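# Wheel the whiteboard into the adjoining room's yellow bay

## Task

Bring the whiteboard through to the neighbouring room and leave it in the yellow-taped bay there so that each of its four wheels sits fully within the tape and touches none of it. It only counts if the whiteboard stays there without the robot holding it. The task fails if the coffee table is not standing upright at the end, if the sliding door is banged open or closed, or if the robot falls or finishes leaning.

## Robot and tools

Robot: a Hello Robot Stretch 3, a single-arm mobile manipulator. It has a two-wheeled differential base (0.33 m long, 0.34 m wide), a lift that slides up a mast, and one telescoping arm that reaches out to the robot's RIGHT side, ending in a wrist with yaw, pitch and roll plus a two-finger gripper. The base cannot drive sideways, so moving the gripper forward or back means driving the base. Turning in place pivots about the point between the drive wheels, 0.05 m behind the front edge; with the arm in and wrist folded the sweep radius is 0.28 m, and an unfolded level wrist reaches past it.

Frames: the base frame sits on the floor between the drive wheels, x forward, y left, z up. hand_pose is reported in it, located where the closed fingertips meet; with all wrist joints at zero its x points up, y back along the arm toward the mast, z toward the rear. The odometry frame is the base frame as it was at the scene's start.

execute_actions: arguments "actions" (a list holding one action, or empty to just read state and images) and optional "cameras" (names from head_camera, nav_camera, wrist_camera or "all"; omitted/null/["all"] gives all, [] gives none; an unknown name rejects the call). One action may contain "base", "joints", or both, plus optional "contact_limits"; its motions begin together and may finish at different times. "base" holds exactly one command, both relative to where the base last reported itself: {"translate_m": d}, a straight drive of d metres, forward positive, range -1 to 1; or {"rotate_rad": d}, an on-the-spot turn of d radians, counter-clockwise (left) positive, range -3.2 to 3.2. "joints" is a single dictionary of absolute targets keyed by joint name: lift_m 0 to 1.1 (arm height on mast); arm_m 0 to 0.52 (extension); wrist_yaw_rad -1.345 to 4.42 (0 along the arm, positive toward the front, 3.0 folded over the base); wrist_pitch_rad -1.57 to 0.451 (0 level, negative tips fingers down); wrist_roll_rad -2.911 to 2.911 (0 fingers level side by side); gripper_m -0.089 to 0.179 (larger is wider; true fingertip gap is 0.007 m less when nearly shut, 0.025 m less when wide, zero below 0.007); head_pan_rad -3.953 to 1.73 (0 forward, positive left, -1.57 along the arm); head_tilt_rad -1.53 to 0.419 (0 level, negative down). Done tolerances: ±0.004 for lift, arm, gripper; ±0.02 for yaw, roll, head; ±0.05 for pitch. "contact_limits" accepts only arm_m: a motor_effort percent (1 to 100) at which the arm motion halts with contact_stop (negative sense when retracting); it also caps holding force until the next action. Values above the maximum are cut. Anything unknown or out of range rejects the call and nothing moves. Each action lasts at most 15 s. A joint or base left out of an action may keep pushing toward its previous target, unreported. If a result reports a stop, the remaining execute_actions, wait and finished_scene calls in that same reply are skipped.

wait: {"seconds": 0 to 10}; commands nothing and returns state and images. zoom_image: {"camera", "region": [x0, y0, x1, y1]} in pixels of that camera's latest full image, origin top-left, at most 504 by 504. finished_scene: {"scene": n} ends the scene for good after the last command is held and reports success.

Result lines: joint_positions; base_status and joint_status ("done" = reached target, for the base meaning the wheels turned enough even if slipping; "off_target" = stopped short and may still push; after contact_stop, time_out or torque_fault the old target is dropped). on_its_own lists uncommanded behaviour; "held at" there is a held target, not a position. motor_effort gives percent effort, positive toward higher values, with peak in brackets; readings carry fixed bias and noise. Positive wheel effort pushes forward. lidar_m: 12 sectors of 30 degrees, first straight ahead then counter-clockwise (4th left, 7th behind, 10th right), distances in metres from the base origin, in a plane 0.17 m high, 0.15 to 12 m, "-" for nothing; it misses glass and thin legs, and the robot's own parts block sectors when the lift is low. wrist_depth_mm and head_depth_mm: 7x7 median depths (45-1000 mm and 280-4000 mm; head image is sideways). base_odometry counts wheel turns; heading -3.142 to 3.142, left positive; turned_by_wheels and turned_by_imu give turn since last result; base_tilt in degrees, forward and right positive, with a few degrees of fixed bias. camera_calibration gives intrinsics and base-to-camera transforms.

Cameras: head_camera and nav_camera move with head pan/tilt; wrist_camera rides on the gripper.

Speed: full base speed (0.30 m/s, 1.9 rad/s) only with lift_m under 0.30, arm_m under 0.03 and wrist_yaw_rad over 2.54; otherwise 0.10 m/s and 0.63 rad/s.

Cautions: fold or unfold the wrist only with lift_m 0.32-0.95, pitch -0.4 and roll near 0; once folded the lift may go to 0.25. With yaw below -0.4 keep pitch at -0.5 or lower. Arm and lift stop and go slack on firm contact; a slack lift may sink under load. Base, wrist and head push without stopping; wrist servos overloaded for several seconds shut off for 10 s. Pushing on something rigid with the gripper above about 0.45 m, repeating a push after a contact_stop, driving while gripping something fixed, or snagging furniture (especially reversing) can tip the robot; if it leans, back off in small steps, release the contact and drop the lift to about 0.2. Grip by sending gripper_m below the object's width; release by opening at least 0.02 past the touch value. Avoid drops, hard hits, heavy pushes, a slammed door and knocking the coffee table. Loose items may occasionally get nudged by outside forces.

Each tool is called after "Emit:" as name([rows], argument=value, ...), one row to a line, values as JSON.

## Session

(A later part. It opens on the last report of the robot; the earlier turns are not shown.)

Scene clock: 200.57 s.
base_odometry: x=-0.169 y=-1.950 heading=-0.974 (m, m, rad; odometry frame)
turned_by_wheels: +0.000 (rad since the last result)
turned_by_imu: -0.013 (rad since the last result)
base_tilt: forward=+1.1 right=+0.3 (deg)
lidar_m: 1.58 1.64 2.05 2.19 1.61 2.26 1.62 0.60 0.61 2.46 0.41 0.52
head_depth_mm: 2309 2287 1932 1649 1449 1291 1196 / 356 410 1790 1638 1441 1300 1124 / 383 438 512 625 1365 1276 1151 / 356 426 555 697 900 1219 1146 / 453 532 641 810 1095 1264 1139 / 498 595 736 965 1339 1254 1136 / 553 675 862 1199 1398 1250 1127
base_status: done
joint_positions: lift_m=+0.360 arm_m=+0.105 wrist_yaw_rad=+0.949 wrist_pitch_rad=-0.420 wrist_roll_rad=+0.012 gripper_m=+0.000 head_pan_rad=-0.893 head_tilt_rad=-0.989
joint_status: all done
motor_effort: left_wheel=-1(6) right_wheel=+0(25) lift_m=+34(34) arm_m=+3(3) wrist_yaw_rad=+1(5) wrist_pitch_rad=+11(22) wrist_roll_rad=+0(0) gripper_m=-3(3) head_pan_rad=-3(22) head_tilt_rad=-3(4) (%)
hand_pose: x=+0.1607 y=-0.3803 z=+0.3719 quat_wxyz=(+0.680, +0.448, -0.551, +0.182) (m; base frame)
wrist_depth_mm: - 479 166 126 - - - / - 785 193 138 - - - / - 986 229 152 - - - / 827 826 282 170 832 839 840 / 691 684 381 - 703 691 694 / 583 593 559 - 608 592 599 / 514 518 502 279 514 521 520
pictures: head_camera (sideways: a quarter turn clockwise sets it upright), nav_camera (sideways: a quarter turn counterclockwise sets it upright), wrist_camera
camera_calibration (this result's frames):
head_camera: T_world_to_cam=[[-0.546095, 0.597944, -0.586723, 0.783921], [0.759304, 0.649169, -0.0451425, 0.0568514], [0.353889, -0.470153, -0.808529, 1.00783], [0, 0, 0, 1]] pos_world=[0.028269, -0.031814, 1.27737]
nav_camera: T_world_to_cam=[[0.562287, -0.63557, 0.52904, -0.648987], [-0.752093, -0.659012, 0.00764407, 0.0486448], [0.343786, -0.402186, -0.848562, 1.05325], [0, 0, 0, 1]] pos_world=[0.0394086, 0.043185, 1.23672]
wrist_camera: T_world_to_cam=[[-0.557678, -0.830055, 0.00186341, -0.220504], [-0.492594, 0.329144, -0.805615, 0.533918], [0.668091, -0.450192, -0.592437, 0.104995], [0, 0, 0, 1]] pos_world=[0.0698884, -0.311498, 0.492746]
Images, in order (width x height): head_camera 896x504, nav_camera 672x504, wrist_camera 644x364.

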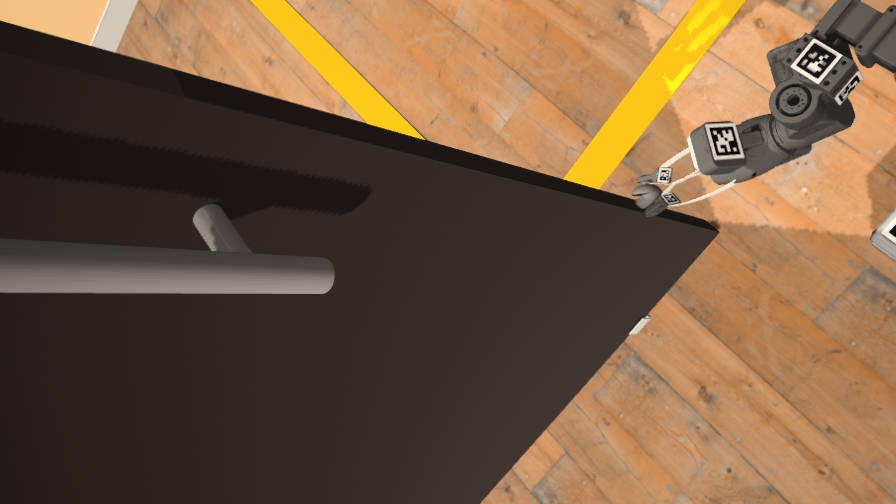

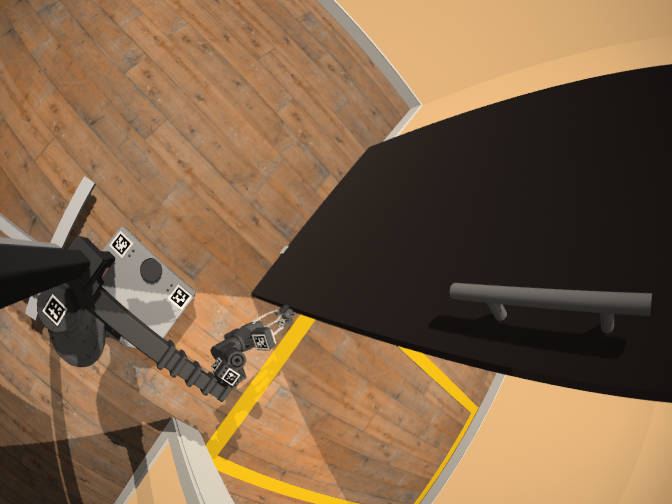

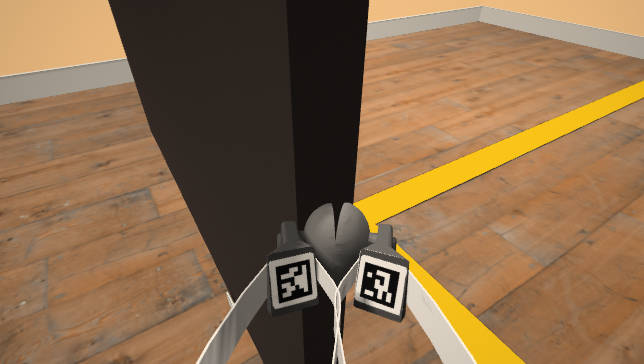

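Emit:
execute_actions([
  {"base":{"translate_m":0.12},"joints":{"head_pan_rad":-1.4,"head_tilt_rad":-0.85}},
])

Scene clock: 208.60 s.
base_odometry: x=-0.101 y=-2.050 heading=-0.974 (m, m, rad; odometry frame)
turned_by_wheels: +0.000 (rad since the last result)
turned_by_imu: -0.001 (rad since the last result)
base_tilt: forward=+1.1 right=+0.3 (deg)
lidar_m: 1.46 1.51 2.09 2.03 0.41 0.42 1.62 0.69 2.50 2.46 0.41 0.52
head_depth_mm: 2161 2454 2306 1887 1584 1365 1201 / 2221 2510 2287 1862 1571 1360 1217 / 2255 2574 2256 1856 1560 1356 1236 / 2305 2576 2231 1837 1551 1343 1206 / 2348 2632 2220 1822 1546 1340 1163 / 2388 2629 2208 1725 689 842 1122 / 357 384 436 515 642 858 1132
base_status: done
joint_positions: lift_m=+0.360 arm_m=+0.105 wrist_yaw_rad=+0.949 wrist_pitch_rad=-0.420 wrist_roll_rad=+0.012 gripper_m=+0.000 head_pan_rad=-1.393 head_tilt_rad=-0.853
joint_status: all done
motor_effort: left_wheel=-1(5) right_wheel=-1(19) lift_m=+34(33) arm_m=+2(2) wrist_yaw_rad=+1(4) wrist_pitch_rad=+11(17) wrist_roll_rad=+0(0) gripper_m=-5(4) head_pan_rad=-3(23) head_tilt_rad=+1(10) (%)
hand_pose: x=+0.1607 y=-0.3803 z=+0.3720 quat_wxyz=(+0.680, +0.448, -0.551, +0.182) (m; base frame)
wrist_depth_mm: - 481 168 128 249 - - / - 795 194 140 276 - - / - 986 233 155 313 - - / 822 833 285 173 368 845 841 / 690 688 382 - 681 691 691 / 589 586 579 - 603 594 598 / 510 512 504 283 507 517 516
pictures: head_camera (sideways: a quarter turn clockwise sets it upright), nav_camera (sideways: a quarter turn counterclockwise sets it upright), wrist_camera
camera_calibration (this result's frames):
head_camera: T_world_to_cam=[[-0.177311, 0.701026, -0.690741, 0.917205], [0.978683, 0.199509, -0.0487452, 0.0602119], [0.103637, -0.68466, -0.721457, 0.896132], [0, 0, 0, 1]] pos_world=[0.0108295, -0.0414525, 1.28301]
nav_camera: T_world_to_cam=[[0.174804, -0.749138, 0.638933, -0.789795], [-0.976195, -0.216491, 0.0132424, 0.0427216], [0.128403, -0.626038, -0.769148, 0.951323], [0, 0, 0, 1]] pos_world=[0.0576112, 0.013148, 1.23577]
wrist_camera: T_world_to_cam=[[-0.557788, -0.829981, 0.00186675, -0.220491], [-0.492468, 0.329151, -0.805689, 0.53396], [0.668092, -0.450323, -0.592336, 0.104911], [0, 0, 0, 1]] pos_world=[0.0698808, -0.311513, 0.49276]
Images, in order (width x height): head_camera 896x504, nav_camera 672x504, wrist_camera 644x364.

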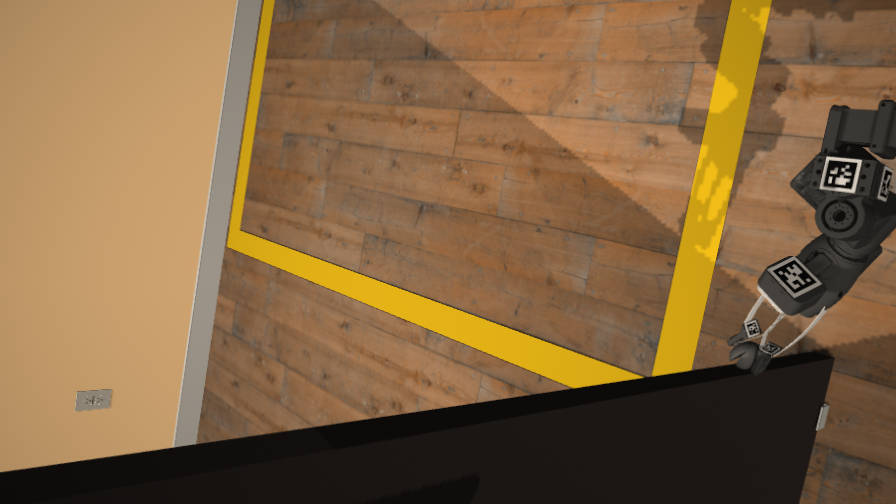

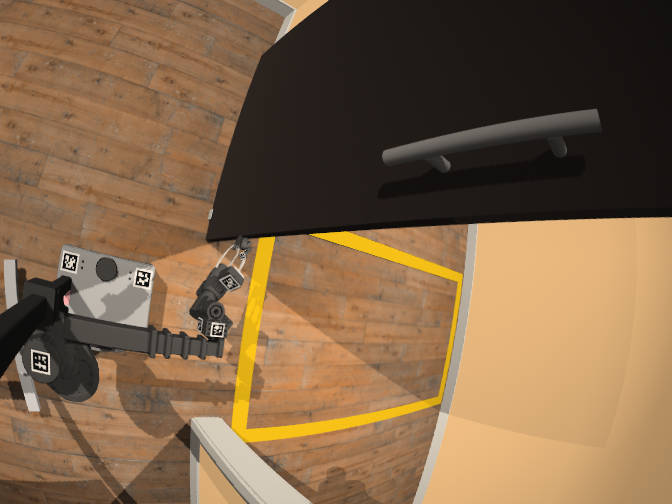

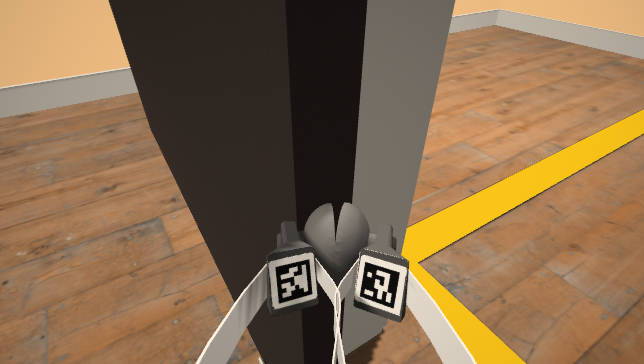

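Emit:
execute_actions([
  {"base":{"translate_m":0.04},"joints":{"head_pan_rad":1.2,"head_tilt_rad":-0.7}},
])

Scene clock: 235.73 s.
base_odometry: x=-0.079 y=-2.083 heading=-0.974 (m, m, rad; odometry frame)
turned_by_wheels: +0.000 (rad since the last result)
turned_by_imu: -0.001 (rad since the last result)
base_tilt: forward=+1.1 right=+0.3 (deg)
lidar_m: 1.42 1.48 2.03 2.02 0.46 0.44 1.62 0.73 2.54 2.46 0.42 0.52
head_depth_mm: 2039 2129 2223 2198 1798 1493 1277 / 2265 2448 2627 2239 1791 1488 1277 / 2202 2385 2606 2224 1773 1472 1262 / 2131 2379 2569 2185 1773 1470 1256 / 2047 2294 2485 2164 1748 1456 1248 / 1970 2199 2431 2148 1739 1448 1245 / 1985 2173 2425 2141 1724 1435 1239
base_status: done
joint_positions: lift_m=+0.360 arm_m=+0.105 wrist_yaw_rad=+0.949 wrist_pitch_rad=-0.420 wrist_roll_rad=+0.012 gripper_m=+0.000 head_pan_rad=+1.193 head_tilt_rad=-0.705
joint_status: all done
motor_effort: left_wheel=-1(5) right_wheel=-1(19) lift_m=+34(33) arm_m=+3(3) wrist_yaw_rad=+0(4) wrist_pitch_rad=+10(18) wrist_roll_rad=+0(0) gripper_m=-3(3) head_pan_rad=+2(31) head_tilt_rad=+1(8) (%)
hand_pose: x=+0.1608 y=-0.3802 z=+0.3719 quat_wxyz=(+0.680, +0.448, -0.551, +0.182) (m; base frame)
wrist_depth_mm: - 483 170 139 196 - - / - 801 196 152 217 - - / - 982 233 167 246 - - / 826 831 287 186 281 839 837 / 686 695 387 - 340 691 696 / 590 590 580 - 595 599 601 / 514 516 507 293 487 518 519
pictures: head_camera (sideways: a quarter turn clockwise sets it upright), nav_camera (sideways: a quarter turn counterclockwise sets it upright), wrist_camera
camera_calibration (this result's frames):
head_camera: T_world_to_cam=[[-0.178592, -0.586653, -0.789901, 1.04645], [-0.933876, 0.353847, -0.0516564, 0.0756783], [0.309809, 0.728444, -0.611055, 0.751272], [0, 0, 0, 1]] pos_world=[0.0248109, 0.0398662, 1.28957]
nav_camera: T_world_to_cam=[[0.208746, 0.632847, 0.745607, -0.929013], [0.942592, -0.333401, 0.0190837, 0.0234091], [0.260663, 0.698819, -0.666113, 0.816514], [0, 0, 0, 1]] pos_world=[-0.0409721, 0.0251316, 1.23612]
wrist_camera: T_world_to_cam=[[-0.557215, -0.830366, 0.00186306, -0.220576], [-0.492762, 0.32886, -0.805628, 0.533851], [0.668353, -0.449826, -0.592419, 0.10508], [0, 0, 0, 1]] pos_world=[0.069923, -0.311453, 0.492748]
Images, in order (width x height): head_camera 896x504, nav_camera 672x504, wrist_camera 644x364.

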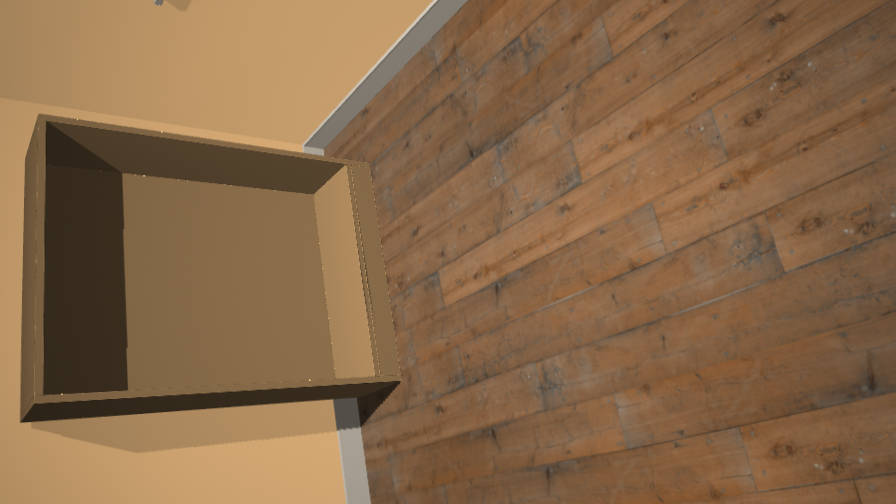

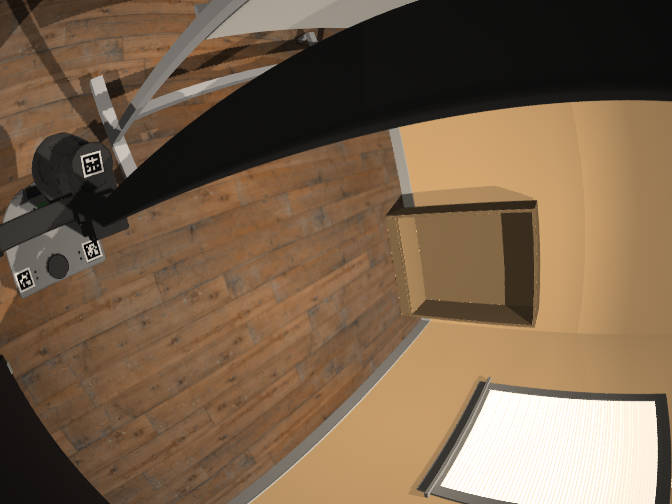

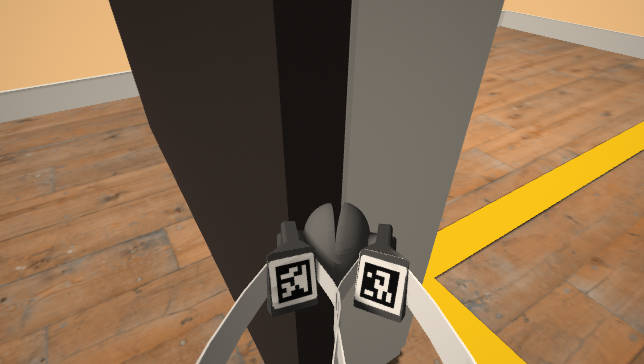

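Emit:
execute_actions([
  {"joints":{"arm_m":0.0,"wrist_pitch_rad":-0.4,"head_pan_rad":0,"head_tilt_rad":-0.8}},
], cameras=[])

Emit:
execute_actions([
  {"joints":{"wrist_yaw_rad":3.0}},
], cameras=[])

Emit:
execute_actions([
  {"joints":{"lift_m":0.28}},
], cameras=[])

Emit:
execute_actions([
  {"base":{"translate_m":0.3}},
], cameras=["nav_camera"])

Scene clock: 273.33 s.
base_odometry: x=-0.079 y=-2.083 heading=-0.974 (m, m, rad; odometry frame)
turned_by_wheels: +0.000 (rad since the last result)
turned_by_imu: -0.001 (rad since the last result)
base_tilt: forward=+1.1 right=+0.2 (deg)
lidar_m: 1.42 1.47 2.03 2.02 0.46 0.44 1.62 0.73 2.54 2.46 0.42 0.52
head_depth_mm: 1237 1342 1176 1140 1102 1073 1033 / 1241 1393 1586 1766 1566 1375 1225 / 1240 1399 1603 1816 1639 1396 1216 / 1248 1405 1597 1820 1635 1391 1212 / 1247 1410 1607 1836 1619 1377 1206 / 1251 1411 1617 1821 1614 1377 1198 / 1259 1414 1622 1816 1594 1367 1189
base_status: not commanded
joint_positions: lift_m=+0.360 arm_m=+0.000 wrist_yaw_rad=+0.949 wrist_pitch_rad=-0.420 wrist_roll_rad=+0.012 gripper_m=+0.000 head_pan_rad=+0.007 head_tilt_rad=-0.790
joint_status: all done
motor_effort: left_wheel=-1(1) right_wheel=+0(0) lift_m=+33(34) arm_m=-3(1) wrist_yaw_rad=+0(0) wrist_pitch_rad=+10(10) wrist_roll_rad=+0(0) gripper_m=-4(3) head_pan_rad=-3(32) head_tilt_rad=-4(6) (%)
hand_pose: x=+0.1608 y=-0.2759 z=+0.3720 quat_wxyz=(+0.680, +0.448, -0.551, +0.182) (m; base frame)
wrist_depth_mm: - - 472 283 204 243 - / - - 543 312 218 276 - / - - 650 340 237 321 - / 828 828 767 387 263 768 844 / 685 696 684 - 297 674 696 / 589 587 590 - 434 592 594 / 518 514 517 503 433 526 518
pictures: none
No camera images: the call's "cameras" was empty. Leave "cameras" out to get every camera's image.

Scene clock: 275.37 s.
base_odometry: x=-0.079 y=-2.083 heading=-0.974 (m, m, rad; odometry frame)
turned_by_wheels: +0.000 (rad since the last result)
turned_by_imu: +0.000 (rad since the last result)
base_tilt: forward=+1.1 right=+0.2 (deg)
lidar_m: 1.42 1.47 2.03 2.02 0.47 0.44 1.63 0.73 2.54 2.46 0.42 0.52
head_depth_mm: 1237 1341 1180 1140 1105 1070 1035 / 1238 1392 1588 1777 1570 1380 1228 / 1244 1401 1594 1826 1643 1400 1215 / 1249 1396 1606 1817 1635 1396 1212 / 1244 1401 1607 1828 1623 1377 1203 / 1251 1410 1619 1835 1601 1379 1199 / 1254 1415 1618 1825 1601 1362 1191
base_status: not commanded
joint_positions: lift_m=+0.360 arm_m=+0.000 wrist_yaw_rad=+2.997 wrist_pitch_rad=-0.420 wrist_roll_rad=+0.012 gripper_m=+0.000 head_pan_rad=+0.007 head_tilt_rad=-0.790
joint_status: all done
motor_effort: left_wheel=-1(0) right_wheel=+0(0) lift_m=+34(33) arm_m=-2(3) wrist_yaw_rad=+2(2) wrist_pitch_rad=+10(10) wrist_roll_rad=+0(0) gripper_m=-3(4) head_pan_rad=-2(3) head_tilt_rad=-3(4) (%)
hand_pose: x=+0.0110 y=+0.0766 z=+0.3720 quat_wxyz=(+0.198, +0.704, +0.096, +0.675) (m; base frame)
wrist_depth_mm: - - - - - - - / 553 - - - - - - / - - - - - - - / 790 835 834 835 832 836 837 / 461 688 689 - 704 698 695 / 487 562 - - 613 599 593 / 514 527 - 545 516 520 522
pictures: none
No camera images: the call's "cameras" was empty. Leave "cameras" out to get every camera's image.

Scene clock: 276.93 s.
base_odometry: x=-0.079 y=-2.083 heading=-0.974 (m, m, rad; odometry frame)
turned_by_wheels: +0.000 (rad since the last result)
turned_by_imu: +0.000 (rad since the last result)
base_tilt: forward=+1.1 right=+0.2 (deg)
lidar_m: 1.42 1.47 2.02 2.02 0.46 0.44 1.63 0.73 2.53 2.46 0.42 0.52
head_depth_mm: 1234 1343 1178 1143 1109 1070 1033 / 1238 1395 1588 1775 1571 1379 1224 / 1241 1403 1599 1839 1647 1394 1218 / 1243 1396 1602 1826 1623 1397 1211 / 1249 1404 1607 1826 1615 1382 1207 / 1254 1409 1610 1832 1612 1372 1199 / 1256 1411 1611 1815 1599 1369 1188
base_status: not commanded
joint_positions: lift_m=+0.281 arm_m=+0.000 wrist_yaw_rad=+2.998 wrist_pitch_rad=-0.419 wrist_roll_rad=+0.012 gripper_m=+0.000 head_pan_rad=+0.007 head_tilt_rad=-0.790
joint_status: all done
motor_effort: left_wheel=-1(1) right_wheel=-1(1) lift_m=+16(29) arm_m=-2(3) wrist_yaw_rad=+2(1) wrist_pitch_rad=+10(10) wrist_roll_rad=+0(0) gripper_m=-4(4) head_pan_rad=-3(3) head_tilt_rad=-3(4) (%)
hand_pose: x=+0.0109 y=+0.0767 z=+0.2931 quat_wxyz=(+0.197, +0.704, +0.096, +0.675) (m; base frame)
wrist_depth_mm: - - - - - - - / - - - - - - - / 871 886 876 882 887 891 892 / 669 702 694 701 707 690 707 / 443 505 581 - 591 591 585 / 495 507 - - 516 498 504 / - - - - 439 437 437
pictures: none
No camera images: the call's "cameras" was empty. Leave "cameras" out to get every camera's image.

Scene clock: 279.67 s.
base_odometry: x=+0.090 y=-2.331 heading=-0.974 (m, m, rad; odometry frame)
turned_by_wheels: +0.000 (rad since the last result)
turned_by_imu: +0.001 (rad since the last result)
base_tilt: forward=+1.1 right=+0.2 (deg)
lidar_m: 1.12 1.16 1.60 1.99 2.39 0.69 1.62 0.99 0.38 0.37 0.38 0.53
head_depth_mm: 963 1086 1214 1328 1113 1077 1040 / 968 1084 1240 1446 1595 1380 1226 / 967 1088 1246 1447 1606 1399 1222 / 971 1094 1249 1456 1608 1388 1213 / 973 1097 1247 1459 1610 1378 1203 / 977 1098 1257 1464 1606 1375 1195 / 975 1101 1263 1472 1595 1363 1192
base_status: done
joint_positions: lift_m=+0.281 arm_m=+0.000 wrist_yaw_rad=+2.998 wrist_pitch_rad=-0.419 wrist_roll_rad=+0.012 gripper_m=+0.000 head_pan_rad=+0.007 head_tilt_rad=-0.791
joint_status: not commanded
motor_effort: left_wheel=-1(7) right_wheel=+0(3) lift_m=+16(16) arm_m=-2(2) wrist_yaw_rad=+1(1) wrist_pitch_rad=+10(10) wrist_roll_rad=+0(0) gripper_m=-4(4) head_pan_rad=-2(2) head_tilt_rad=-3(3) (%)
hand_pose: x=+0.0108 y=+0.0767 z=+0.2930 quat_wxyz=(+0.197, +0.704, +0.096, +0.676) (m; base frame)
wrist_depth_mm: - - - - - - - / - - - - - - - / 862 869 858 878 877 894 885 / 699 701 694 697 702 712 702 / 558 579 585 - 600 580 584 / 496 513 - - 519 494 499 / - - - - 436 439 435
pictures: nav_camera (sideways: a quarter turn counterclockwise sets it upright)
camera_calibration (this result's frames):
nav_camera: T_world_to_cam=[[0.726862, 0.0446591, 0.685331, -0.85362], [0.0465407, -0.998793, 0.0157245, 0.0332503], [0.685205, 0.0204662, -0.728062, 0.894498], [0, 0, 0, 1]] pos_world=[0.00600135, 0.053025, 1.23574]
Images, in order (width x height): nav_camera 672x504.

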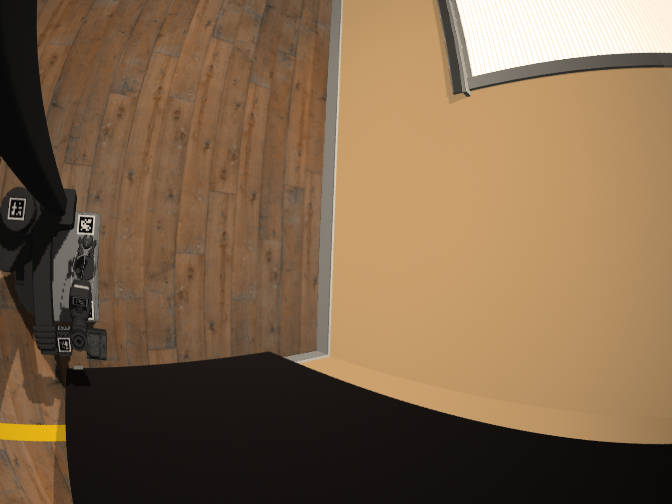

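Emit:
execute_actions([
  {"base":{"rotate_rad":1.82}},
], cameras=["nav_camera"])

Emit:
execute_actions([
  {"base":{"translate_m":1.0}},
], cameras=["nav_camera","head_camera"])

Scene clock: 288.07 s.
base_odometry: x=+0.090 y=-2.331 heading=+0.846 (m, m, rad; odometry frame)
turned_by_wheels: +1.820 (rad since the last result)
turned_by_imu: +1.792 (rad since the last result)
base_tilt: forward=+1.1 right=+0.3 (deg)
lidar_m: 2.30 1.79 0.69 0.99 1.03 0.37 0.37 0.43 0.74 1.12 1.29 1.98
head_depth_mm: 1962 2163 2285 2006 1667 1414 1226 / 2022 2275 2439 1994 1651 1409 1216 / 2074 2322 2474 1982 1635 1403 1222 / 2132 2397 2464 1965 1634 1393 1212 / 2191 2483 2445 1945 1615 1380 1205 / 2254 2571 2425 1933 1602 1371 1198 / 1604 2599 2073 1914 1592 1366 1169
base_status: done
joint_positions: lift_m=+0.281 arm_m=+0.000 wrist_yaw_rad=+2.998 wrist_pitch_rad=-0.419 wrist_roll_rad=+0.012 gripper_m=+0.000 head_pan_rad=+0.007 head_tilt_rad=-0.791
joint_status: not commanded
motor_effort: left_wheel=-3(10) right_wheel=+2(8) lift_m=+16(16) arm_m=-3(3) wrist_yaw_rad=+1(2) wrist_pitch_rad=+10(10) wrist_roll_rad=+0(0) gripper_m=-3(3) head_pan_rad=-3(3) head_tilt_rad=-3(2) (%)
hand_pose: x=+0.0108 y=+0.0767 z=+0.2930 quat_wxyz=(+0.197, +0.704, +0.096, +0.676) (m; base frame)
wrist_depth_mm: - - - - - - 582 / - - - - - - - / 873 869 870 874 869 807 877 / 688 697 689 700 705 708 594 / 573 577 579 - 583 583 565 / 493 510 - - 511 502 499 / - - - - 437 439 437
pictures: nav_camera (sideways: a quarter turn counterclockwise sets it upright)
camera_calibration (this result's frames):
nav_camera: T_world_to_cam=[[0.726877, 0.0445688, 0.68532, -0.853606], [0.0464168, -0.998798, 0.015724, 0.0332517], [0.685198, 0.020381, -0.728072, 0.89451], [0, 0, 0, 1]] pos_world=[0.006007, 0.053025, 1.23574]
Images, in order (width x height): nav_camera 672x504.

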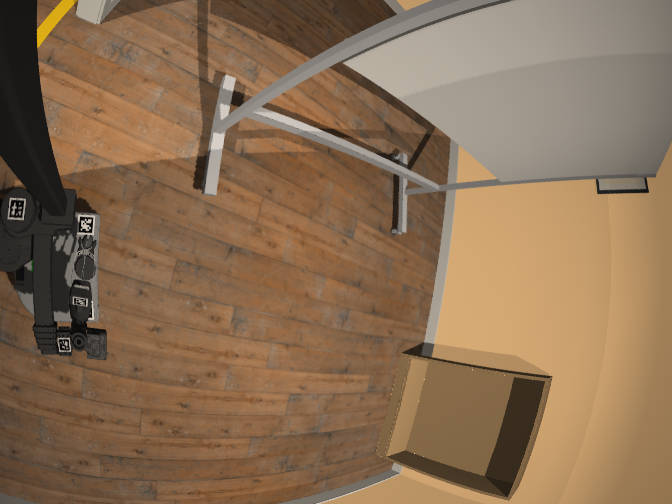

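Scene clock: 293.00 s.
base_odometry: x=+0.753 y=-1.583 heading=+0.845 (m, m, rad; odometry frame)
turned_by_wheels: +0.000 (rad since the last result)
turned_by_imu: +0.003 (rad since the last result)
base_tilt: forward=+1.1 right=+0.3 (deg)
lidar_m: 1.33 0.87 2.39 2.39 0.74 0.74 1.34 1.54 1.37 1.38 1.47 1.07
head_depth_mm: 1118 1250 1409 1605 1664 1413 1227 / 1149 1287 1446 1668 1662 1409 1222 / 1182 1320 1501 1727 1637 1401 1215 / 1210 1356 1555 1791 1623 1393 1214 / 1249 1404 1602 1816 1614 1377 1209 / 1276 1453 1664 1860 1610 1345 1201 / 1317 1493 1728 1890 1596 1314 1193
base_status: done
joint_positions: lift_m=+0.281 arm_m=+0.000 wrist_yaw_rad=+2.998 wrist_pitch_rad=-0.419 wrist_roll_rad=+0.012 gripper_m=+0.000 head_pan_rad=+0.007 head_tilt_rad=-0.791
joint_status: not commanded
motor_effort: left_wheel=-4(7) right_wheel=+2(6) lift_m=+16(16) arm_m=-3(2) wrist_yaw_rad=+1(1) wrist_pitch_rad=+10(10) wrist_roll_rad=+0(0) gripper_m=-3(4) head_pan_rad=-2(2) head_tilt_rad=-3(3) (%)
hand_pose: x=+0.0108 y=+0.0767 z=+0.2930 quat_wxyz=(+0.197, +0.704, +0.096, +0.676) (m; base frame)
wrist_depth_mm: - - - - - - - / - - - - - - - / 799 841 859 870 884 876 845 / 698 686 700 698 697 703 707 / 579 582 581 - 593 590 591 / 496 508 - - 509 500 503 / - - - - 436 438 436
pictures: head_camera (sideways: a quarter turn clockwise sets it upright), nav_camera (sideways: a quarter turn counterclockwise sets it upright)
camera_calibration (this result's frames):
head_camera: T_world_to_cam=[[-0.676894, -0.0552017, -0.734007, 0.976638], [-0.0271005, 0.998377, -0.0500919, 0.0681045], [0.735581, -0.014015, -0.677292, 0.834834], [0, 0, 0, 1]] pos_world=[0.048838, -0.00238174, 1.2857]
nav_camera: T_world_to_cam=[[0.726992, 0.0445698, 0.685198, -0.853448], [0.0464197, -0.998798, 0.0157173, 0.0332604], [0.685075, 0.0203803, -0.728187, 0.894661], [0, 0, 0, 1]] pos_world=[0.00599586, 0.0530249, 1.23574]
Images, in order (width x height): head_camera 896x504, nav_camera 672x504.

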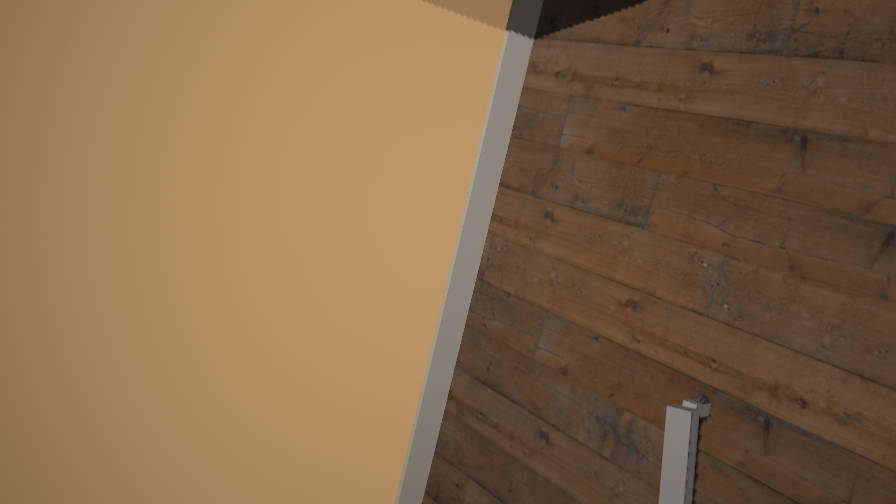

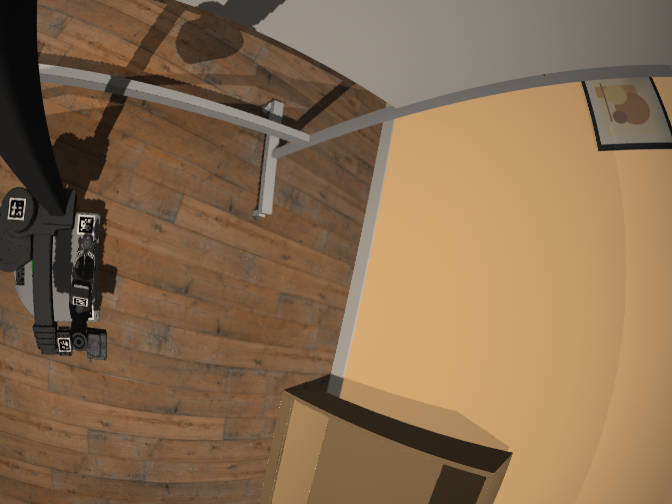

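Emit:
execute_actions([
  {"base":{"rotate_rad":-0.12}},
], cameras=[])

Emit:
execute_actions([
  {"base":{"translate_m":0.96},"joints":{"head_pan_rad":1.6,"head_tilt_rad":-0.9}},
], cameras=["nav_camera","head_camera"])

Scene clock: 304.53 s.
base_odometry: x=+0.753 y=-1.583 heading=+0.726 (m, m, rad; odometry frame)
turned_by_wheels: -0.120 (rad since the last result)
turned_by_imu: -0.119 (rad since the last result)
base_tilt: forward=+1.1 right=+0.2 (deg)
lidar_m: 1.33 0.87 2.23 2.39 1.75 0.74 1.35 1.45 1.39 1.37 1.50 1.07
head_depth_mm: 1126 1262 1432 1566 1538 1417 1228 / 1144 1287 1460 1687 1652 1407 1227 / 1160 1307 1483 1715 1642 1402 1221 / 1179 1328 1520 1767 1629 1392 1209 / 1200 1348 1544 1780 1623 1387 1208 / 1218 1368 1563 1797 1606 1375 1198 / 1234 1396 1606 1813 1587 1317 1191
base_status: done
joint_positions: lift_m=+0.281 arm_m=+0.000 wrist_yaw_rad=+2.998 wrist_pitch_rad=-0.419 wrist_roll_rad=+0.012 gripper_m=+0.000 head_pan_rad=+0.007 head_tilt_rad=-0.791
joint_status: not commanded
motor_effort: left_wheel=+2(6) right_wheel=-3(3) lift_m=+16(16) arm_m=-3(3) wrist_yaw_rad=+1(0) wrist_pitch_rad=+10(10) wrist_roll_rad=+0(0) gripper_m=-4(3) head_pan_rad=-2(2) head_tilt_rad=-3(2) (%)
hand_pose: x=+0.0108 y=+0.0767 z=+0.2930 quat_wxyz=(+0.197, +0.704, +0.096, +0.676) (m; base frame)
wrist_depth_mm: 458 - - - - - - / - - - - - - - / 811 882 891 887 895 899 798 / 682 697 705 698 706 707 706 / 575 582 584 - 596 586 586 / 494 508 - - 517 500 499 / - - - - 438 434 434
pictures: none
No camera images: the call's "cameras" was empty. Leave "cameras" out to get every camera's image.

Scene clock: 309.43 s.
base_odometry: x=+1.471 y=-0.945 heading=+0.726 (m, m, rad; odometry frame)
turned_by_wheels: +0.000 (rad since the last result)
turned_by_imu: +0.003 (rad since the last result)
base_tilt: forward=+1.1 right=+0.2 (deg)
lidar_m: 0.38 0.42 0.64 2.25 2.46 1.61 2.30 1.89 1.52 0.49 0.48 0.39
head_depth_mm: 2003 2214 1995 1707 1477 1295 1149 / 2033 2344 2161 1798 1544 1337 1181 / 2087 2374 2145 1775 1520 1331 1177 / 2127 2411 2112 1770 1516 1320 1170 / 2145 2419 2106 1759 1500 1312 1166 / 2173 2430 2092 1743 1485 1328 1192 / 2232 2468 2074 1745 1443 - -
base_status: done
joint_positions: lift_m=+0.281 arm_m=+0.000 wrist_yaw_rad=+2.998 wrist_pitch_rad=-0.419 wrist_roll_rad=+0.012 gripper_m=+0.000 head_pan_rad=+1.593 head_tilt_rad=-0.890
joint_status: all done
motor_effort: left_wheel=+2(11) right_wheel=-3(5) lift_m=+16(16) arm_m=-3(2) wrist_yaw_rad=+1(1) wrist_pitch_rad=+10(10) wrist_roll_rad=+0(0) gripper_m=-3(3) head_pan_rad=+2(31) head_tilt_rad=-4(9) (%)
hand_pose: x=+0.0108 y=+0.0767 z=+0.2930 quat_wxyz=(+0.197, +0.704, +0.096, +0.676) (m; base frame)
wrist_depth_mm: - - - - - 816 524 / - - - - - 809 521 / 877 886 879 873 889 769 512 / 693 548 701 702 704 676 512 / 567 544 580 - 593 585 494 / 496 510 - - 512 501 474 / - - - - 434 439 437
pictures: head_camera (sideways: a quarter turn clockwise sets it upright), nav_camera (sideways: a quarter turn counterclockwise sets it upright)
camera_calibration (this result's frames):
head_camera: T_world_to_cam=[[0.0673151, -0.744642, -0.664061, 0.880947], [-0.997723, -0.0475071, -0.0478661, 0.0711212], [0.00409544, 0.665772, -0.746144, 0.928844], [0, 0, 0, 1]] pos_world=[0.00785429, 0.0409706, 1.28146]
nav_camera: T_world_to_cam=[[-0.0573541, 0.789873, 0.610582, -0.751439], [0.997921, 0.0633677, 0.0117631, 0.0326059], [-0.0293998, 0.609987, -0.791866, 0.981824], [0, 0, 0, 1]] pos_world=[-0.0467708, -0.0074248, 1.2359]
Images, in order (width x height): head_camera 896x504, nav_camera 672x504.

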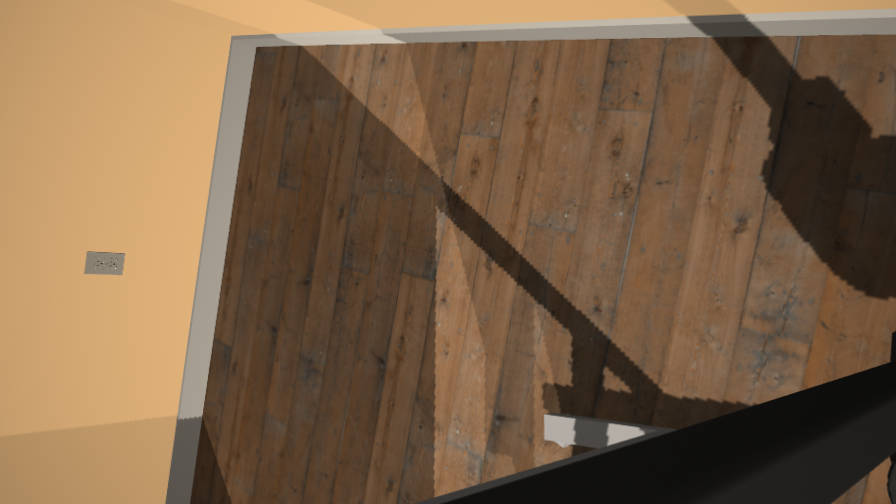

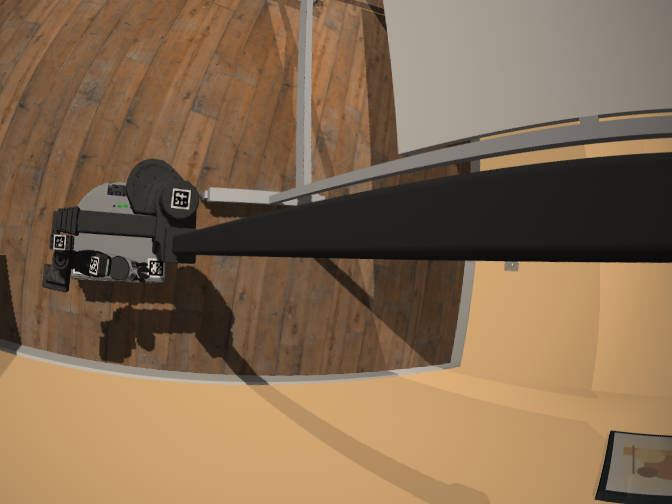

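Emit:
execute_actions([
  {"base":{"rotate_rad":1.49},"joints":{"head_pan_rad":0.55,"head_tilt_rad":-1.0}},
], cameras=["nav_camera","head_camera"])

Scene clock: 316.73 s.
base_odometry: x=+1.471 y=-0.945 heading=+2.216 (m, m, rad; odometry frame)
turned_by_wheels: +1.490 (rad since the last result)
turned_by_imu: +1.467 (rad since the last result)
base_tilt: forward=+1.1 right=+0.3 (deg)
lidar_m: 1.96 0.62 2.38 1.61 2.02 1.55 0.48 0.51 0.39 0.38 0.40 0.58
head_depth_mm: 2205 2300 1931 1658 1454 1287 1160 / 2335 2290 1913 1646 1440 1286 1154 / 2493 2276 1905 1641 1431 1278 1152 / 582 678 865 1467 1383 1268 1147 / 599 701 1805 1612 1424 1226 1145 / 627 740 1848 1547 1410 1258 1134 / 658 783 1842 1535 1400 1246 1129
base_status: done
joint_positions: lift_m=+0.281 arm_m=+0.000 wrist_yaw_rad=+2.998 wrist_pitch_rad=-0.419 wrist_roll_rad=+0.012 gripper_m=+0.000 head_pan_rad=+0.557 head_tilt_rad=-0.988
joint_status: all done
motor_effort: left_wheel=-3(11) right_wheel=+2(9) lift_m=+16(16) arm_m=-3(2) wrist_yaw_rad=+1(2) wrist_pitch_rad=+10(10) wrist_roll_rad=+0(0) gripper_m=-3(4) head_pan_rad=-2(31) head_tilt_rad=-4(11) (%)
hand_pose: x=+0.0108 y=+0.0767 z=+0.2930 quat_wxyz=(+0.197, +0.704, +0.096, +0.676) (m; base frame)
wrist_depth_mm: - - - - - - - / - - - - - - - / 866 862 876 877 874 891 879 / 697 694 691 695 699 701 706 / 580 575 583 - 592 544 546 / 493 513 - - 512 495 501 / - - - - 437 439 438
pictures: head_camera (sideways: a quarter turn clockwise sets it upright), nav_camera (sideways: a quarter turn counterclockwise sets it upright)
camera_calibration (this result's frames):
head_camera: T_world_to_cam=[[-0.659046, -0.469945, -0.587205, 0.785239], [-0.553004, 0.831954, -0.0451602, 0.0648797], [0.509751, 0.294964, -0.808177, 1.00642], [0, 0, 0, 1]] pos_world=[0.0403642, 0.0181851, 1.27739]
nav_camera: T_world_to_cam=[[0.698377, 0.481508, 0.529547, -0.650477], [0.563663, -0.825969, 0.00766909, 0.0405861], [0.441082, 0.29313, -0.848246, 1.05225], [0, 0, 0, 1]] pos_world=[-0.0327275, 0.0382863, 1.23671]
Images, in order (width x height): head_camera 896x504, nav_camera 672x504.

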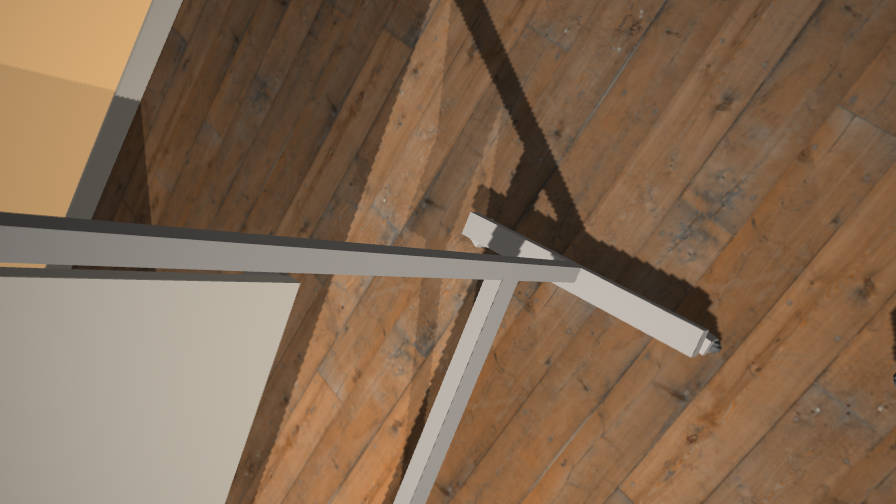

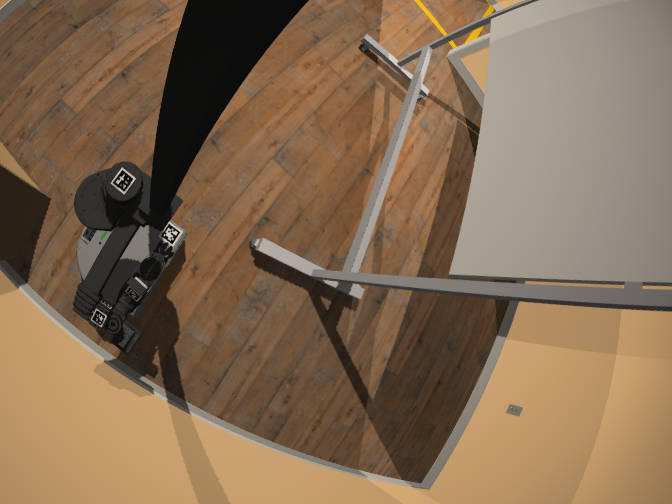

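Emit:
execute_actions([
  {"base":{"translate_m":0.41}},
], cameras=[])

Emit:
execute_actions([
  {"base":{"rotate_rad":1.755},"joints":{"head_pan_rad":-0.2,"head_tilt_rad":-1.1}},
], cameras=["nav_camera","head_camera"])

Scene clock: 342.03 s.
base_odometry: x=+1.225 y=-0.618 heading=+2.215 (m, m, rad; odometry frame)
turned_by_wheels: +0.000 (rad since the last result)
turned_by_imu: +0.000 (rad since the last result)
base_tilt: forward=+1.1 right=+0.2 (deg)
lidar_m: 1.84 1.95 0.34 1.57 2.39 1.96 0.90 0.55 0.42 0.41 0.43 0.62
head_depth_mm: 1783 2016 1930 1649 1450 1286 1161 / 1905 2106 1914 1643 1446 1284 1160 / 2026 2218 1894 1635 1439 1275 1157 / 2187 2237 1885 1620 1429 1269 1145 / 2350 2209 1871 1614 1420 1263 1139 / 2509 2205 1850 1598 1413 1205 1120 / 2581 2189 1838 1590 1399 905 1084
base_status: done
joint_positions: lift_m=+0.281 arm_m=+0.000 wrist_yaw_rad=+2.998 wrist_pitch_rad=-0.419 wrist_roll_rad=+0.012 gripper_m=+0.000 head_pan_rad=+0.557 head_tilt_rad=-0.989
joint_status: not commanded
motor_effort: left_wheel=-3(7) right_wheel=+2(7) lift_m=+16(16) arm_m=-3(2) wrist_yaw_rad=+1(1) wrist_pitch_rad=+10(10) wrist_roll_rad=+0(0) gripper_m=-4(4) head_pan_rad=-3(3) head_tilt_rad=-4(4) (%)
hand_pose: x=+0.0108 y=+0.0767 z=+0.2930 quat_wxyz=(+0.197, +0.704, +0.096, +0.676) (m; base frame)
wrist_depth_mm: - - - - 373 - - / - - - - - - - / 881 880 876 881 826 895 877 / 692 699 704 693 510 533 699 / 575 575 457 - 548 581 588 / 494 509 - - 512 501 496 / - - - - 434 434 434
pictures: none
No camera images: the call's "cameras" was empty. Leave "cameras" out to get every camera's image.

Scene clock: 344.33 s.
base_odometry: x=+1.225 y=-0.618 heading=-2.313 (m, m, rad; odometry frame)
turned_by_wheels: +1.755 (rad since the last result)
turned_by_imu: +1.729 (rad since the last result)
base_tilt: forward=+1.2 right=+0.3 (deg)
lidar_m: 2.37 2.23 1.92 0.84 0.48 0.41 0.41 0.47 0.81 1.85 2.13 0.34
head_depth_mm: 377 392 418 1492 1383 1235 1143 / 483 507 534 569 1340 1216 1155 / 669 717 1648 1506 1006 1210 1156 / 2131 1836 1637 1491 1360 1206 1147 / 2265 1896 1689 1505 1357 1200 1136 / 2243 1884 1673 1492 1346 1225 1124 / 2195 1905 1668 1491 1342 1221 1116
base_status: done
joint_positions: lift_m=+0.281 arm_m=+0.000 wrist_yaw_rad=+2.998 wrist_pitch_rad=-0.419 wrist_roll_rad=+0.012 gripper_m=+0.000 head_pan_rad=-0.193 head_tilt_rad=-1.087
joint_status: all done
motor_effort: left_wheel=-3(10) right_wheel=+2(8) lift_m=+16(16) arm_m=-2(2) wrist_yaw_rad=+1(1) wrist_pitch_rad=+10(10) wrist_roll_rad=+0(0) gripper_m=-4(3) head_pan_rad=-3(30) head_tilt_rad=-5(15) (%)
hand_pose: x=+0.0108 y=+0.0767 z=+0.2930 quat_wxyz=(+0.197, +0.704, +0.096, +0.676) (m; base frame)
wrist_depth_mm: 436 - 896 909 - - - / 440 537 973 998 - - - / 446 553 876 885 872 881 895 / 457 574 695 693 711 701 695 / 458 559 579 - 598 587 584 / 449 509 - - 515 499 498 / - - - - 431 435 435
pictures: head_camera (sideways: a quarter turn clockwise sets it upright), nav_camera (sideways: a quarter turn counterclockwise sets it upright)
camera_calibration (this result's frames):
head_camera: T_world_to_cam=[[-0.855459, 0.115746, -0.50477, 0.679045], [0.15827, 0.986501, -0.0420195, 0.0564464], [0.493093, -0.115836, -0.862231, 1.07679], [0, 0, 0, 1]] pos_world=[0.0410069, -0.0095507, 1.27357]
nav_camera: T_world_to_cam=[[0.886355, -0.13297, 0.443501, -0.539539], [-0.150074, -0.988669, 0.00350773, 0.0503583], [0.438009, -0.069667, -0.896267, 1.11467], [0, 0, 0, 1]] pos_world=[-0.00245706, 0.0557013, 1.23816]
Images, in order (width x height): head_camera 896x504, nav_camera 672x504.

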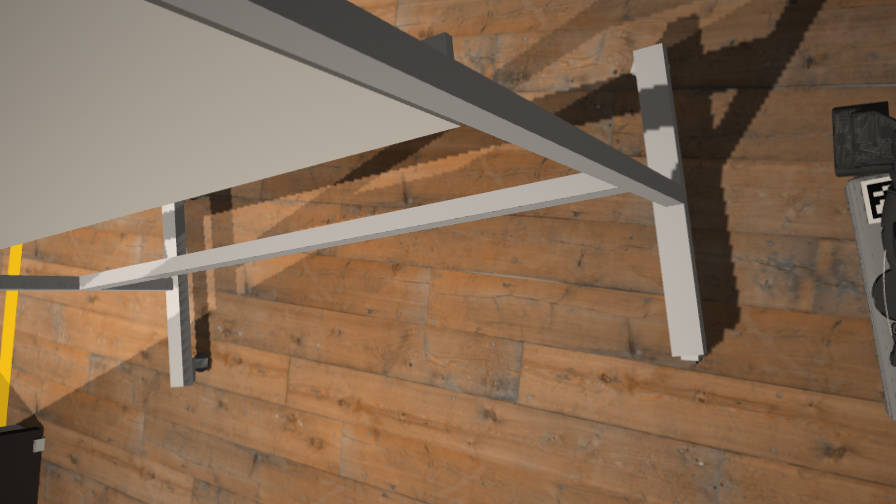

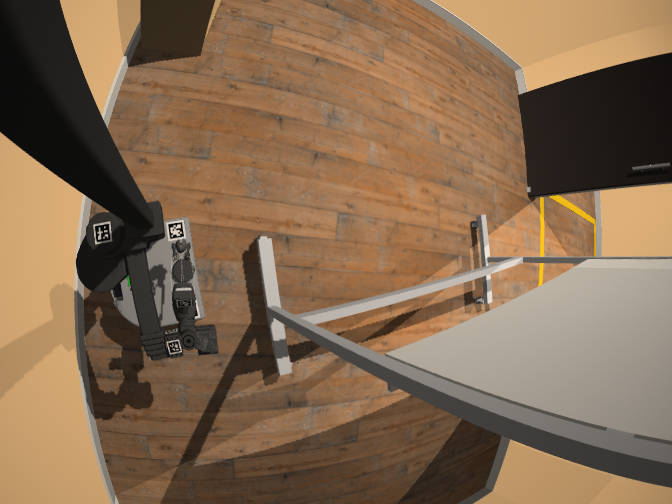

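Emit:
execute_actions([
  {"joints":{"lift_m":0.40,"wrist_pitch_rad":-0.4,"arm_m":0.045}},
], cameras=[])

Emit:
execute_actions([
  {"joints":{"wrist_yaw_rad":1.57}},
], cameras=[])

Emit:
execute_actions([
  {"joints":{"wrist_pitch_rad":0.0,"gripper_m":0.12}},
])

Scene clock: 377.27 s.
base_odometry: x=+1.225 y=-0.618 heading=-2.313 (m, m, rad; odometry frame)
turned_by_wheels: +0.000 (rad since the last result)
turned_by_imu: -0.001 (rad since the last result)
base_tilt: forward=+1.2 right=+0.2 (deg)
lidar_m: 2.37 2.24 1.92 0.84 0.48 0.41 0.41 0.47 0.81 1.84 2.12 0.34
head_depth_mm: 377 393 418 1489 1385 1238 1161 / 482 507 533 568 1334 1216 1157 / 669 717 1649 1503 1006 1212 1157 / 2130 1843 1642 1484 1368 1202 1148 / 2260 1895 1687 1506 1352 1195 1142 / 2238 1884 1680 1498 1346 1225 1122 / 2194 1908 1661 1486 1345 1220 1112
base_status: not commanded
joint_positions: lift_m=+0.399 arm_m=+0.045 wrist_yaw_rad=+2.998 wrist_pitch_rad=-0.419 wrist_roll_rad=+0.012 gripper_m=+0.000 head_pan_rad=-0.193 head_tilt_rad=-1.087
joint_status: all done
motor_effort: left_wheel=-3(3) right_wheel=+2(2) lift_m=+39(41) arm_m=+3(4) wrist_yaw_rad=+1(1) wrist_pitch_rad=+10(8) wrist_roll_rad=+0(0) gripper_m=-4(4) head_pan_rad=-2(3) head_tilt_rad=-4(5) (%)
hand_pose: x=+0.0108 y=+0.0324 z=+0.4119 quat_wxyz=(+0.197, +0.704, +0.096, +0.676) (m; base frame)
wrist_depth_mm: 446 558 972 943 - - - / 454 591 - - - - - / 458 624 - - - - - / 473 646 886 895 890 902 916 / 481 641 756 - 767 757 764 / 481 614 641 - 668 643 648 / 482 568 - - 558 563 557
pictures: none
No camera images: the call's "cameras" was empty. Leave "cameras" out to get every camera's image.

Scene clock: 378.97 s.
base_odometry: x=+1.225 y=-0.618 heading=-2.313 (m, m, rad; odometry frame)
turned_by_wheels: +0.000 (rad since the last result)
turned_by_imu: +0.000 (rad since the last result)
base_tilt: forward=+1.1 right=+0.2 (deg)
lidar_m: 2.37 2.23 1.92 0.84 0.48 0.41 0.41 0.47 0.81 1.84 2.12 0.34
head_depth_mm: 377 393 418 1489 1382 1240 1149 / 482 507 534 568 1339 1215 - / 667 717 1656 1499 1006 1197 1146 / 2124 1829 1640 1488 1361 1210 1145 / 2267 1903 1689 1503 1353 1199 1139 / 2239 1878 1688 1492 1340 1226 1122 / 2195 1901 1668 1482 1337 1223 1116
base_status: not commanded
joint_positions: lift_m=+0.399 arm_m=+0.045 wrist_yaw_rad=+1.573 wrist_pitch_rad=-0.419 wrist_roll_rad=+0.012 gripper_m=+0.000 head_pan_rad=-0.193 head_tilt_rad=-1.087
joint_status: all done
motor_effort: left_wheel=-3(3) right_wheel=+2(2) lift_m=+39(39) arm_m=+2(3) wrist_yaw_rad=-2(2) wrist_pitch_rad=+10(10) wrist_roll_rad=+0(0) gripper_m=-3(4) head_pan_rad=-2(3) head_tilt_rad=-4(4) (%)
hand_pose: x=+0.2029 y=-0.1893 z=+0.4119 quat_wxyz=(+0.591, +0.595, -0.388, +0.382) (m; base frame)
wrist_depth_mm: - - - - - - - / - - - - - - - / - - - - - - - / 887 893 904 856 900 900 915 / 740 741 751 - 752 744 755 / 638 635 643 - 660 642 647 / 555 541 456 445 557 560 559
pictures: none
No camera images: the call's "cameras" was empty. Leave "cameras" out to get every camera's image.

Scene clock: 380.67 s.
base_odometry: x=+1.225 y=-0.618 heading=-2.313 (m, m, rad; odometry frame)
turned_by_wheels: +0.000 (rad since the last result)
turned_by_imu: +0.000 (rad since the last result)
base_tilt: forward=+1.1 right=+0.2 (deg)
lidar_m: 2.37 2.24 1.92 0.83 0.48 0.41 0.41 0.47 0.81 1.85 2.12 0.34
head_depth_mm: 377 392 418 1489 1377 1241 1152 / 482 508 534 568 1338 1222 - / 668 716 1662 1501 1007 1211 1144 / 2118 1829 1638 1495 1358 1205 1145 / 2249 1890 1699 1514 1350 1202 1141 / 2228 1878 1684 1493 1345 1222 1123 / 2197 1898 1665 1485 1338 1215 1119
base_status: not commanded
joint_positions: lift_m=+0.399 arm_m=+0.045 wrist_yaw_rad=+1.573 wrist_pitch_rad=-0.023 wrist_roll_rad=+0.012 gripper_m=+0.120 head_pan_rad=-0.193 head_tilt_rad=-1.087
joint_status: all done
motor_effort: left_wheel=-3(3) right_wheel=+2(2) lift_m=+39(39) arm_m=+3(3) wrist_yaw_rad=-2(2) wrist_pitch_rad=+12(15) wrist_roll_rad=+0(0) gripper_m=+0(99) head_pan_rad=-3(3) head_tilt_rad=-5(4) (%)
hand_pose: x=+0.2343 y=-0.1892 z=+0.5082 quat_wxyz=(+0.503, +0.509, -0.496, +0.492) (m; base frame)
wrist_depth_mm: - - - - - - - / - - - - - - - / - - - - - - - / - - - - - - - / - - - - - - - / - - - - - - - / 829 833 847 807 868 831 889
pictures: head_camera (sideways: a quarter turn clockwise sets it upright), nav_camera (sideways: a quarter turn counterclockwise sets it upright), wrist_camera
camera_calibration (this result's frames):
head_camera: T_world_to_cam=[[-0.855459, 0.115746, -0.50477, 0.679045], [0.15827, 0.986501, -0.0420195, 0.0564464], [0.493093, -0.115836, -0.862231, 1.07679], [0, 0, 0, 1]] pos_world=[0.0410069, -0.0095507, 1.27357]
nav_camera: T_world_to_cam=[[0.886355, -0.13297, 0.443501, -0.539539], [-0.150074, -0.988669, 0.00350773, 0.0503583], [0.438009, -0.069667, -0.896267, 1.11467], [0, 0, 0, 1]] pos_world=[-0.00245706, 0.0557013, 1.23816]
wrist_camera: T_world_to_cam=[[0.0293792, -0.999477, 0.0135055, -0.196605], [-0.234203, -0.0200183, -0.971982, 0.575027], [0.971744, 0.025393, -0.234669, 0.0596642], [0, 0, 0, 1]] pos_world=[0.082471, -0.186506, 0.575572]
Images, in order (width x height): head_camera 896x504, nav_camera 672x504, wrist_camera 644x364.

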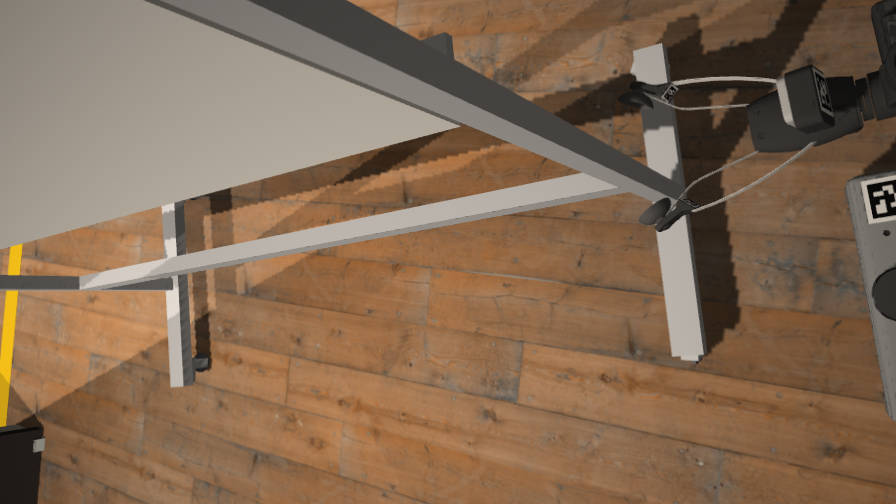

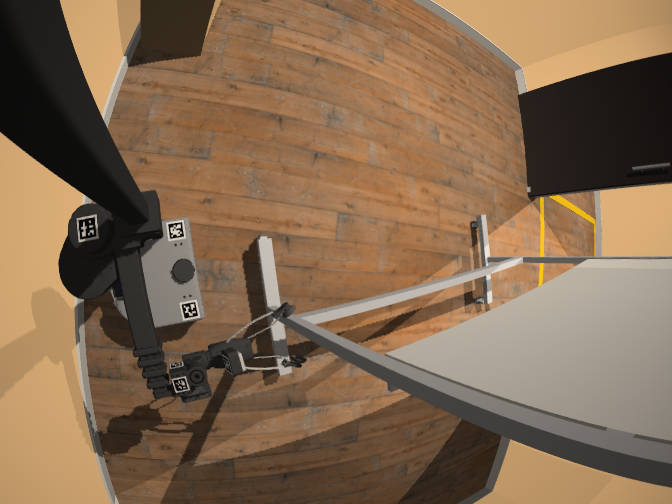

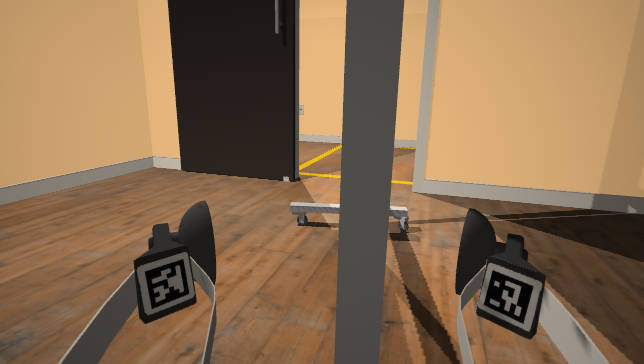

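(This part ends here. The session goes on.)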